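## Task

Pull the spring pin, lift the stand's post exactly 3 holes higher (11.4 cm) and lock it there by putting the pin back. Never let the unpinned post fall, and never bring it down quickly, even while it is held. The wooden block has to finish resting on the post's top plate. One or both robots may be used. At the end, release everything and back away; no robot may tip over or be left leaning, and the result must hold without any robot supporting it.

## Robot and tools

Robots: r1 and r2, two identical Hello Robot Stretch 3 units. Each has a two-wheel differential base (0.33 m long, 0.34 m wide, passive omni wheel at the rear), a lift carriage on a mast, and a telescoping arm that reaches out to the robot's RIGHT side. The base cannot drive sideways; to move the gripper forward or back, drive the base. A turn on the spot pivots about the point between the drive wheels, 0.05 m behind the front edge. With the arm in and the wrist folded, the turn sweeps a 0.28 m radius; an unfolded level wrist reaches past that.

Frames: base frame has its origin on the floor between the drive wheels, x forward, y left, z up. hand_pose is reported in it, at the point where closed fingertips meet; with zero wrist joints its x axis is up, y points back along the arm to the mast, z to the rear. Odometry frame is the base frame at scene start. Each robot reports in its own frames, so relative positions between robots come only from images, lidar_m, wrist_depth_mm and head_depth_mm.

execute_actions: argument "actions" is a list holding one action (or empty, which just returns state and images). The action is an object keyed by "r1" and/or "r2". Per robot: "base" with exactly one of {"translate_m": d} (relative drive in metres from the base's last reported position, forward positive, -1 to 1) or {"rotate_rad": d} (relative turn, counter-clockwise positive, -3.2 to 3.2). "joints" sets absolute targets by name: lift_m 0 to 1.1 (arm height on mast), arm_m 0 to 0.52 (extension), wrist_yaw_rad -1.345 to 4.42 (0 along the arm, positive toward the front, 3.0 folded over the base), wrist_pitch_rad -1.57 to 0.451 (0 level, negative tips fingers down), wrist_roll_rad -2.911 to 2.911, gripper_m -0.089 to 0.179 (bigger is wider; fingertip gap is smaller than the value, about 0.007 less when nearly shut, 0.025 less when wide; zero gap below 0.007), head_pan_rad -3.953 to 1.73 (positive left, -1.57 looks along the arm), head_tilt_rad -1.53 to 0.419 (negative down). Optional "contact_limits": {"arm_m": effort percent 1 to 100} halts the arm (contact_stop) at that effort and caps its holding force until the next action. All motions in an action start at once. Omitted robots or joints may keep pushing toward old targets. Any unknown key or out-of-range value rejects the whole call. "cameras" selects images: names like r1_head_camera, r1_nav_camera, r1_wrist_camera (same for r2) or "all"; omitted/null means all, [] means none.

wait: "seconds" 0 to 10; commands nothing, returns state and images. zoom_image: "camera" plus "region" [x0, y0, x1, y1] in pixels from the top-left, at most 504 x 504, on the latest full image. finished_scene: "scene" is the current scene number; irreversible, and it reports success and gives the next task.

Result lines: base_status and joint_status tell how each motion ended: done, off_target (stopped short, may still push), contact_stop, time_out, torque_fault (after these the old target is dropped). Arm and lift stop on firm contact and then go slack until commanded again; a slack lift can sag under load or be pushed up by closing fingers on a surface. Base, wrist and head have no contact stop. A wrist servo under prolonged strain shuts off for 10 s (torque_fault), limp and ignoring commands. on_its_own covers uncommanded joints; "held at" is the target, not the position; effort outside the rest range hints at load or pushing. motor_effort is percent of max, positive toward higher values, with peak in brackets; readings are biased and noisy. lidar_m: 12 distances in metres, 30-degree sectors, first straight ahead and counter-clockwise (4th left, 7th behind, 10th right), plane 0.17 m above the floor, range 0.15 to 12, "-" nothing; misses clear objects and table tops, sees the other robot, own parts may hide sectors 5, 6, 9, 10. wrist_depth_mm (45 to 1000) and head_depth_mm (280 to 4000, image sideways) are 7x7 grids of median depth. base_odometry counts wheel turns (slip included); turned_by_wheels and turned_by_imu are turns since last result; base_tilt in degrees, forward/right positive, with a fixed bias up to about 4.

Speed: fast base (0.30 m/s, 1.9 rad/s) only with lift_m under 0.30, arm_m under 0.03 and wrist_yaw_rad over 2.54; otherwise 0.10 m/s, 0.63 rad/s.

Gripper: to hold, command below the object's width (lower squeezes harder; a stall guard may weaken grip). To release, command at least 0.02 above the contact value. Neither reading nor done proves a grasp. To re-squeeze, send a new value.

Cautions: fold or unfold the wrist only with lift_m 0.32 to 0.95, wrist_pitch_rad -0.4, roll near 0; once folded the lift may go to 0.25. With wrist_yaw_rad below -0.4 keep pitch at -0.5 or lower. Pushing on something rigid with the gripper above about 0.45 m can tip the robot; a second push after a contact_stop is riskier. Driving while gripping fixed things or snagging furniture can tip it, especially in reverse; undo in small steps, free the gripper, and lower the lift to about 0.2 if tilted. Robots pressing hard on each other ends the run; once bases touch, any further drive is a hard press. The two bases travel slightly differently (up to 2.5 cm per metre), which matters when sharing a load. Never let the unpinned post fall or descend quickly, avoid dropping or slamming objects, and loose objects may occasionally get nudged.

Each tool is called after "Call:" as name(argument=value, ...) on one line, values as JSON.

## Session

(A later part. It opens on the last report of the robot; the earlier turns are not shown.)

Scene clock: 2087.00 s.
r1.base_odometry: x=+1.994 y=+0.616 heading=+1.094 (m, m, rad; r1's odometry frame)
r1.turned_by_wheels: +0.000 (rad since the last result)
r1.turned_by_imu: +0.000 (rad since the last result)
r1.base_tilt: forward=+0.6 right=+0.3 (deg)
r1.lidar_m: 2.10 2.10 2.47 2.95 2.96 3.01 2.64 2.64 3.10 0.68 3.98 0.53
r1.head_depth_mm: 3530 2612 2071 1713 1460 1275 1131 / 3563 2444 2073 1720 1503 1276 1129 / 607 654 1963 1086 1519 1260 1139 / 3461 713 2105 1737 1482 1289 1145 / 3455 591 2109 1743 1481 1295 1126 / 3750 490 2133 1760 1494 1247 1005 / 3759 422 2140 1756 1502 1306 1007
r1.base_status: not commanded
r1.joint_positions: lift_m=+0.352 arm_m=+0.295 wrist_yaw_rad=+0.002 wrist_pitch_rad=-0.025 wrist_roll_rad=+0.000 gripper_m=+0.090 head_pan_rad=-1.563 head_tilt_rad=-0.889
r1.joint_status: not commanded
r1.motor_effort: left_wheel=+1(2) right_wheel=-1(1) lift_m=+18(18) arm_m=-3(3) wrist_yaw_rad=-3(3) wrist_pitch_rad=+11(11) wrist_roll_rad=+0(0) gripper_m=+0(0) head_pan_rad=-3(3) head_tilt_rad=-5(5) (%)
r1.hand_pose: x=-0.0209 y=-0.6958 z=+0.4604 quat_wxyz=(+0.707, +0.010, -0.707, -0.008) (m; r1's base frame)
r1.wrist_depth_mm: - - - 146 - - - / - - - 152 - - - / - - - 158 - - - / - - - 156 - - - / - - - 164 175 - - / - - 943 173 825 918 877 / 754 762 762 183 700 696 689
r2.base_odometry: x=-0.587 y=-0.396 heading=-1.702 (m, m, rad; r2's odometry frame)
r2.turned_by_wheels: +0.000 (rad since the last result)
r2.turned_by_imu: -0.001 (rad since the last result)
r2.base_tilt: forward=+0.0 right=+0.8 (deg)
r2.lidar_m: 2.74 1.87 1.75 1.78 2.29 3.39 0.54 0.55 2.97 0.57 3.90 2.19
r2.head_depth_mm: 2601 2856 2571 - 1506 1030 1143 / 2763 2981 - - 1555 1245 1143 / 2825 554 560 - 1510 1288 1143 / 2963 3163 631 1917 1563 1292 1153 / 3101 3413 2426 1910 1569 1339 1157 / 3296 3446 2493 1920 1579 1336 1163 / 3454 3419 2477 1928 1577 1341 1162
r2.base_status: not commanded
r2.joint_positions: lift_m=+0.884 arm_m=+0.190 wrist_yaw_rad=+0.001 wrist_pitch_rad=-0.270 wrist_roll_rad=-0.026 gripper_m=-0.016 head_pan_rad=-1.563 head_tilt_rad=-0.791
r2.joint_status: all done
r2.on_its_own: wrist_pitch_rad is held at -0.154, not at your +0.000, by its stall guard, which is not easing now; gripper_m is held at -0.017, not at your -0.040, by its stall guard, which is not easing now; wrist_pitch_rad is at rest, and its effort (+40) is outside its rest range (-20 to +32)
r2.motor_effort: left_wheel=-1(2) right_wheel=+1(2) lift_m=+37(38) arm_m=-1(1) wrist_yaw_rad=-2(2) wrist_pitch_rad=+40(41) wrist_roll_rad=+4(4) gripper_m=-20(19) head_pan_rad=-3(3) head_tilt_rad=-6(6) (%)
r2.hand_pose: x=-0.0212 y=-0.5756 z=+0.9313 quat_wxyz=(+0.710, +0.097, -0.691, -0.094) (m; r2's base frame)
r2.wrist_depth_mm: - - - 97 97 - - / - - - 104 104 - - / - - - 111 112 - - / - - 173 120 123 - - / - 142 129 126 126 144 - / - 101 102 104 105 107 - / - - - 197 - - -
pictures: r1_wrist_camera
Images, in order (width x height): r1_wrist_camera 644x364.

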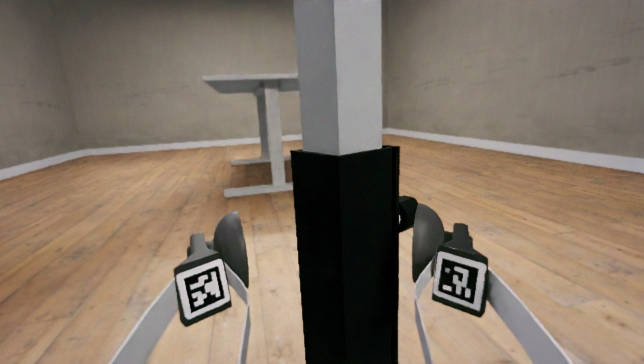

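Call:
execute_actions(actions=[{"r2": {"joints": {"lift_m": 0.866}}, "r1": {"joints": {"arm_m": 0.22}}}], cameras=["r1_wrist_camera", "r1_head_camera"])

Call:
zoom_image(camera="r1_wrist_camera", region=[300, 100, 480, 280])

Scene clock: 2096.87 s.
r1.base_odometry: x=+1.994 y=+0.616 heading=+1.094 (m, m, rad; r1's odometry frame)
r1.turned_by_wheels: +0.000 (rad since the last result)
r1.turned_by_imu: +0.000 (rad since the last result)
r1.base_tilt: forward=+0.6 right=+0.3 (deg)
r1.lidar_m: 2.10 2.10 2.48 2.95 2.96 3.00 2.63 2.64 3.08 0.69 3.99 0.53
r1.head_depth_mm: 3528 2630 2062 1720 1467 1273 1127 / 3570 2440 2081 1725 1474 1290 1139 / 608 657 1975 1111 1430 1235 1136 / 3453 689 2094 1733 1477 1292 1145 / 3445 589 2076 1747 1484 1293 1128 / 3721 461 2068 1756 1495 1249 1005 / 3743 436 2129 1760 1503 1299 1010
r1.base_status: not commanded
r1.joint_positions: lift_m=+0.352 arm_m=+0.220 wrist_yaw_rad=+0.002 wrist_pitch_rad=-0.025 wrist_roll_rad=+0.000 gripper_m=+0.090 head_pan_rad=-1.563 head_tilt_rad=-0.889
r1.joint_status: all done
r1.motor_effort: left_wheel=+1(1) right_wheel=-1(1) lift_m=+18(18) arm_m=-3(2) wrist_yaw_rad=-3(3) wrist_pitch_rad=+11(11) wrist_roll_rad=+0(0) gripper_m=+0(0) head_pan_rad=-3(3) head_tilt_rad=-5(6) (%)
r1.hand_pose: x=-0.0209 y=-0.6208 z=+0.4605 quat_wxyz=(+0.707, +0.010, -0.707, -0.008) (m; r1's base frame)
r1.wrist_depth_mm: - - - 220 - - - / - - - 230 - - - / - - - 234 - - - / - - - 240 - - - / - - - 248 - - - / - - 937 263 889 931 856 / 809 771 731 272 727 693 689
r2.base_odometry: x=-0.587 y=-0.396 heading=-1.702 (m, m, rad; r2's odometry frame)
r2.turned_by_wheels: +0.000 (rad since the last result)
r2.turned_by_imu: -0.001 (rad since the last result)
r2.base_tilt: forward=+0.0 right=+0.7 (deg)
r2.lidar_m: 2.74 1.87 1.75 1.78 2.29 3.40 0.54 0.56 2.97 0.57 3.90 2.19
r2.head_depth_mm: 2591 2829 2471 - 1510 800 1144 / 2705 2977 2589 - 1535 1271 1148 / 2867 2880 574 - 1520 1286 1148 / 2926 3187 614 1902 1560 1307 1147 / 3100 3343 2471 1912 1559 1334 1156 / 3286 3426 2487 1948 1573 1337 1163 / 3495 3477 2489 1936 1589 1344 1163
r2.base_status: not commanded
r2.joint_positions: lift_m=+0.866 arm_m=+0.190 wrist_yaw_rad=+0.001 wrist_pitch_rad=-0.216 wrist_roll_rad=-0.026 gripper_m=-0.016 head_pan_rad=-1.563 head_tilt_rad=-0.791
r2.joint_status: all done
r2.on_its_own: wrist_pitch_rad is held at -0.154, not at your +0.000, by its stall guard, which is not easing now; gripper_m is held at -0.017, not at your -0.040, by its stall guard, which is not easing now
r2.motor_effort: left_wheel=-2(2) right_wheel=+2(2) lift_m=+16(35) arm_m=+3(2) wrist_yaw_rad=-2(2) wrist_pitch_rad=+22(40) wrist_roll_rad=+4(4) gripper_m=-19(20) head_pan_rad=-3(3) head_tilt_rad=-6(6) (%)
r2.hand_pose: x=-0.0213 y=-0.5798 z=+0.9266 quat_wxyz=(+0.712, +0.078, -0.693, -0.075) (m; r2's base frame)
r2.wrist_depth_mm: - - - 100 100 - - / - - - 107 107 - - / - - - 113 115 - - / - - 177 120 123 - - / - 132 126 126 126 141 - / - 96 97 99 100 102 - / - - - 190 - - -
pictures: r1_head_camera (sideways: a quarter turn clockwise sets it upright), r1_wrist_camera
Images, in order (width x height): r1_head_camera 896x504, r1_wrist_camera 644x364.

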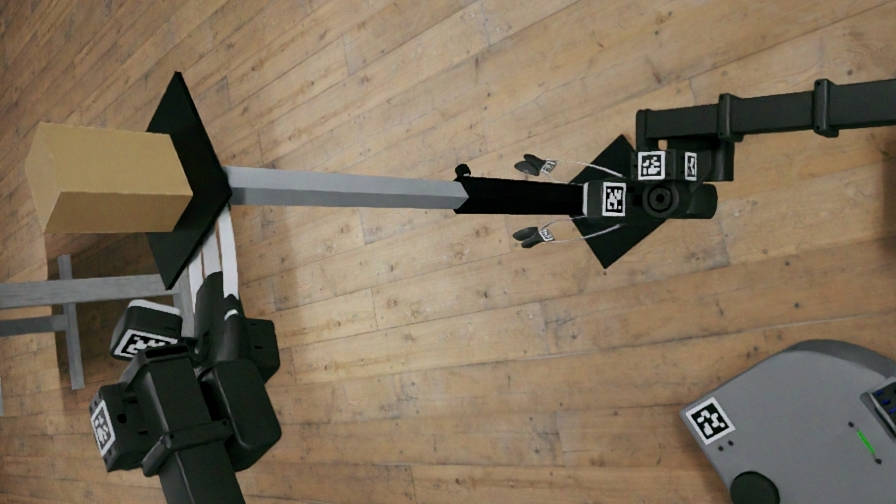

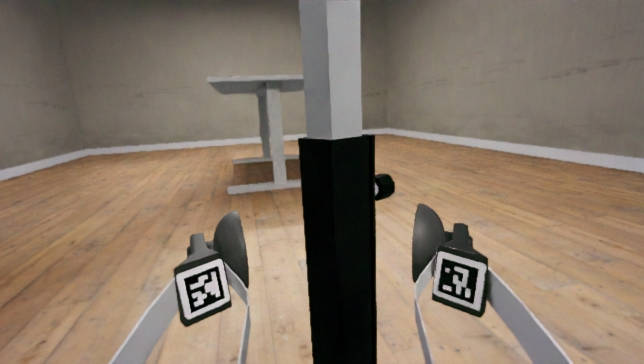

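Region (300, 100, 480, 280) of r1_wrist_camera's 644x364 image, scaled by 2.800.

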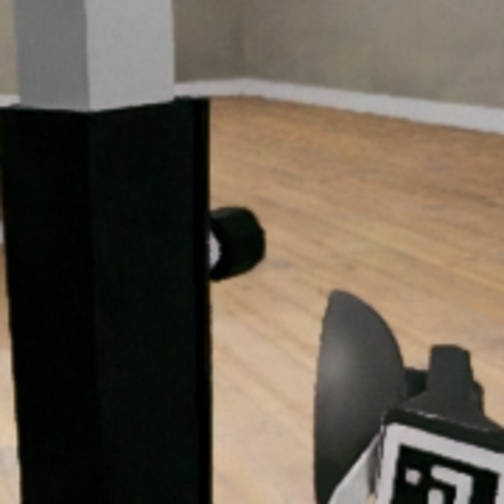

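Call:
execute_actions(actions=[{"r2": {"joints": {"lift_m": 0.845, "gripper_m": 0.10, "wrist_pitch_rad": -0.2}}, "r1": {"joints": {"arm_m": 0.12}}}], cameras=["r2_wrist_camera"])

Call:
execute_actions(actions=[{"r2": {"joints": {"arm_m": 0.0}}, "r1": {"joints": {"arm_m": 0.0}}}], cameras=["r1_head_camera", "r2_head_camera", "r1_nav_camera"])

Scene clock: 2106.53 s.
r1.base_odometry: x=+1.994 y=+0.616 heading=+1.094 (m, m, rad; r1's odometry frame)
r1.turned_by_wheels: +0.000 (rad since the last result)
r1.turned_by_imu: +0.000 (rad since the last result)
r1.base_tilt: forward=+0.7 right=+0.2 (deg)
r1.lidar_m: 2.09 2.10 2.47 2.96 2.96 3.01 2.63 2.63 3.11 0.68 4.00 0.53
r1.head_depth_mm: 3531 2608 2063 1711 1458 1273 1130 / 3583 2424 2082 1721 1467 1304 1132 / 608 655 1969 1104 1375 1335 1121 / 3482 690 2104 1736 1483 1290 1145 / 3456 592 2051 1753 1487 1294 1126 / 3689 468 2011 1748 1491 1249 1004 / 3777 444 2081 1764 1502 1306 1007
r1.base_status: not commanded
r1.joint_positions: lift_m=+0.352 arm_m=+0.120 wrist_yaw_rad=+0.002 wrist_pitch_rad=-0.024 wrist_roll_rad=+0.000 gripper_m=+0.090 head_pan_rad=-1.563 head_tilt_rad=-0.889
r1.joint_status: all done
r1.motor_effort: left_wheel=+1(2) right_wheel=-1(1) lift_m=+18(18) arm_m=-3(3) wrist_yaw_rad=-3(3) wrist_pitch_rad=+10(11) wrist_roll_rad=+0(0) gripper_m=+0(0) head_pan_rad=-3(3) head_tilt_rad=-6(6) (%)
r1.hand_pose: x=-0.0209 y=-0.5208 z=+0.4606 quat_wxyz=(+0.707, +0.010, -0.707, -0.008) (m; r1's base frame)
r1.wrist_depth_mm: - - - - - - - / - - - - - - - / - - - 340 - - - / - - - 354 - - - / - - - - - - - / - - 957 389 886 938 867 / 765 754 770 392 719 717 694
r2.base_odometry: x=-0.587 y=-0.396 heading=-1.702 (m, m, rad; r2's odometry frame)
r2.turned_by_wheels: +0.000 (rad since the last result)
r2.turned_by_imu: -0.001 (rad since the last result)
r2.base_tilt: forward=+0.1 right=+0.7 (deg)
r2.lidar_m: 2.74 1.87 1.75 1.78 2.29 3.40 0.54 0.56 2.97 0.57 3.93 2.19
r2.head_depth_mm: 2584 2818 2454 - 1473 1260 1142 / 2717 3007 2499 - 1506 1296 1147 / 2840 2884 583 - 1499 1288 1152 / 2923 3196 615 1846 1565 1300 1147 / 3180 3381 2440 1930 1573 1332 1151 / 3290 3446 2447 1913 1572 1334 1156 / 3457 3527 2468 1926 1587 1346 1166
r2.base_status: not commanded
r2.joint_positions: lift_m=+0.855 arm_m=+0.190 wrist_yaw_rad=+0.001 wrist_pitch_rad=-0.214 wrist_roll_rad=-0.024 gripper_m=+0.100 head_pan_rad=-1.563 head_tilt_rad=-0.791
r2.joint_status: lift_m contact_stop (moved -0.011 of -0.021); the others done
r2.on_its_own: lift_m is slack since a contact_stop, until your next command for it (your +0.845 is given up)
r2.motor_effort: left_wheel=-1(3) right_wheel=+1(2) lift_m=+21(21) arm_m=+2(3) wrist_yaw_rad=-1(1) wrist_pitch_rad=+5(22) wrist_roll_rad=+3(4) gripper_m=+0(89) head_pan_rad=-3(2) head_tilt_rad=-6(6) (%)
r2.hand_pose: x=-0.0213 y=-0.5799 z=+0.9161 quat_wxyz=(+0.712, +0.077, -0.694, -0.075) (m; r2's base frame)
r2.wrist_depth_mm: - - - 99 99 - - / - - - 105 105 - - / - - - 111 113 - - / - - 149 119 121 - - / - 104 106 109 110 112 - / - 89 89 91 88 90 91 / - - - 188 - - -
pictures: r2_wrist_camera
Images, in order (width x height): r2_wrist_camera 644x364.

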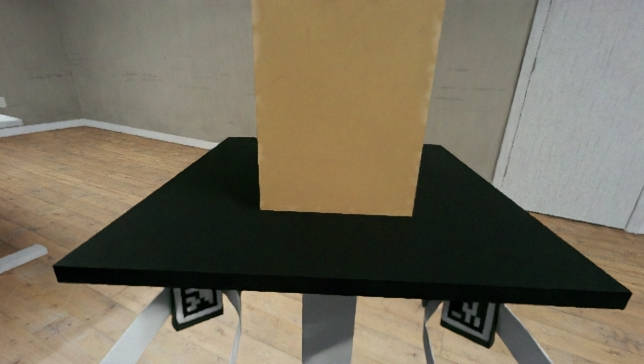

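not run: a stop came earlier in this reply.

Call:
execute_actions(actions=[{"r2": {"joints": {"arm_m": 0.0, "lift_m": 0.848}}, "r1": {"joints": {"arm_m": 0.0}}}], cameras=["r1_head_camera", "r2_head_camera", "r1_nav_camera"])

Scene clock: 2112.37 s.
r1.base_odometry: x=+1.994 y=+0.616 heading=+1.094 (m, m, rad; r1's odometry frame)
r1.turned_by_wheels: +0.000 (rad since the last result)
r1.turned_by_imu: +0.000 (rad since the last result)
r1.base_tilt: forward=+0.6 right=+0.3 (deg)
r1.lidar_m: 2.10 2.09 2.48 2.95 2.96 2.99 2.63 2.64 3.11 0.68 4.00 0.53
r1.head_depth_mm: 3556 2603 2068 1707 1463 1279 1130 / 3549 2432 2074 1727 1470 1278 1152 / 606 658 1969 1107 1401 1284 1152 / 3495 2411 2111 1741 1482 1289 1140 / 3433 2636 2047 1757 1484 1294 1125 / 3727 2710 2012 1751 1498 1253 1008 / 3768 2741 1967 1773 1501 1307 1010
r1.base_status: not commanded
r1.joint_positions: lift_m=+0.352 arm_m=+0.002 wrist_yaw_rad=+0.002 wrist_pitch_rad=-0.024 wrist_roll_rad=+0.000 gripper_m=+0.090 head_pan_rad=-1.563 head_tilt_rad=-0.889
r1.joint_status: all done
joint sent to its limit — the command would take r1.arm_m past its lower limit, so that joint was sent only as far as its limit.
r1.motor_effort: left_wheel=+1(1) right_wheel=-1(1) lift_m=+18(18) arm_m=-3(4) wrist_yaw_rad=-3(3) wrist_pitch_rad=+10(10) wrist_roll_rad=+0(0) gripper_m=+0(0) head_pan_rad=-3(3) head_tilt_rad=-6(6) (%)
r1.hand_pose: x=-0.0210 y=-0.4025 z=+0.4606 quat_wxyz=(+0.707, +0.009, -0.707, -0.008) (m; r1's base frame)
r1.wrist_depth_mm: - - - - - - - / - - - - - - - / - - - - - - - / - - - - - - - / - - - - - - - / - - 942 839 915 946 860 / 755 767 740 666 724 710 703
r2.base_odometry: x=-0.587 y=-0.396 heading=-1.702 (m, m, rad; r2's odometry frame)
r2.turned_by_wheels: +0.000 (rad since the last result)
r2.turned_by_imu: -0.002 (rad since the last result)
r2.base_tilt: forward=+0.0 right=+0.8 (deg)
r2.lidar_m: 2.74 1.88 1.74 1.79 2.29 3.39 0.54 0.56 2.97 0.57 3.90 2.19
r2.head_depth_mm: 2598 2870 2389 1896 1554 - - / 2705 2985 2327 1922 1556 - - / 2854 2851 583 1822 - - - / 2963 3170 613 1904 1556 1309 1154 / 3127 3458 2456 1906 1575 1334 1160 / 3295 3438 2465 1920 1571 1326 1160 / 3454 3428 2460 1922 1580 1341 1160
r2.base_status: not commanded
r2.joint_positions: lift_m=+0.848 arm_m=+0.003 wrist_yaw_rad=+0.001 wrist_pitch_rad=-0.215 wrist_roll_rad=-0.024 gripper_m=+0.100 head_pan_rad=-1.563 head_tilt_rad=-0.791
r2.joint_status: all done
joint sent to its limit — the command would take r2.arm_m past its lower limit, so that joint was sent only as far as its limit.
r2.motor_effort: left_wheel=-1(2) right_wheel=+1(1) lift_m=+16(20) arm_m=-3(3) wrist_yaw_rad=-2(1) wrist_pitch_rad=+5(5) wrist_roll_rad=+3(3) gripper_m=+0(0) head_pan_rad=-2(2) head_tilt_rad=-6(6) (%)
r2.hand_pose: x=-0.0213 y=-0.3935 z=+0.9087 quat_wxyz=(+0.712, +0.077, -0.694, -0.075) (m; r2's base frame)
r2.wrist_depth_mm: - - - 273 - - - / - - - 288 - - - / - - - 293 - - - / - - - - - - - / - - - - - - - / - - - - - - - / - - - - - - -
pictures: r1_head_camera (sideways: a quarter turn clockwise sets it upright), r1_nav_camera (sideways: a quarter turn counterclockwise sets it upright), r2_head_camera (sideways: a quarter turn clockwise sets it upright)
Images, in order (width x height): r1_head_camera 896x504, r1_nav_camera 672x504, r2_head_camera 896x504.

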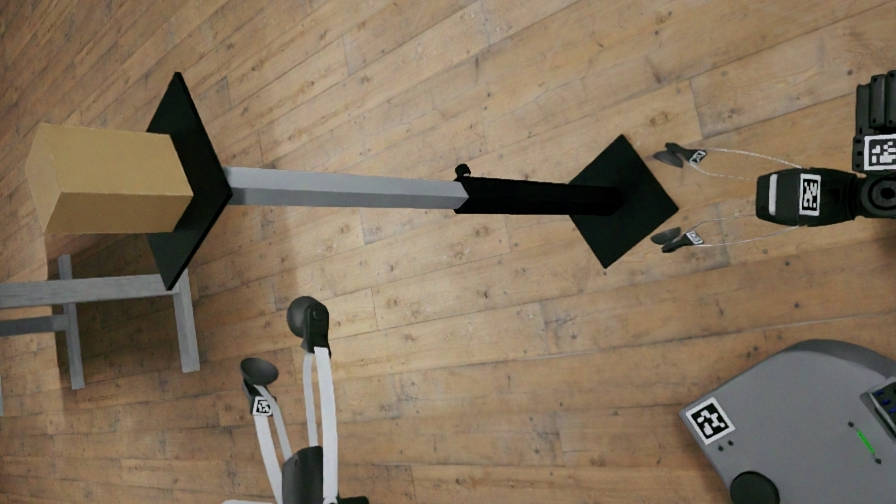

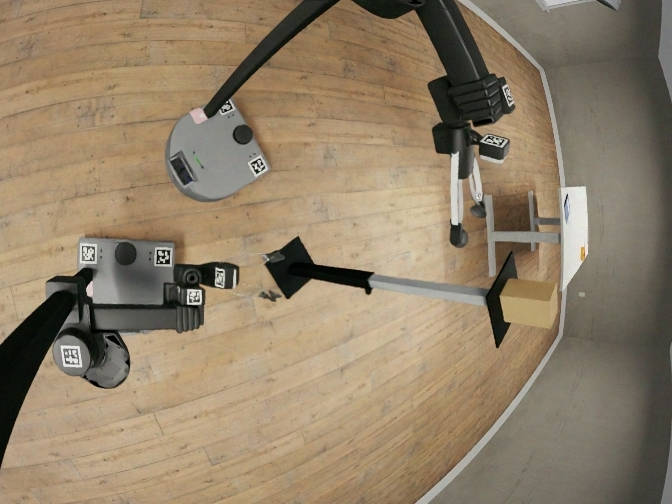

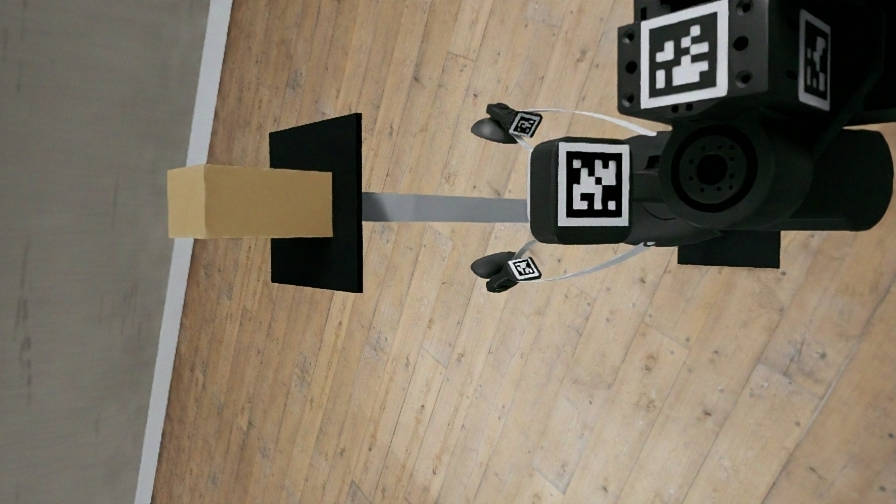

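Call:
finished_scene(scene=1)

The scene is finished: the task was done.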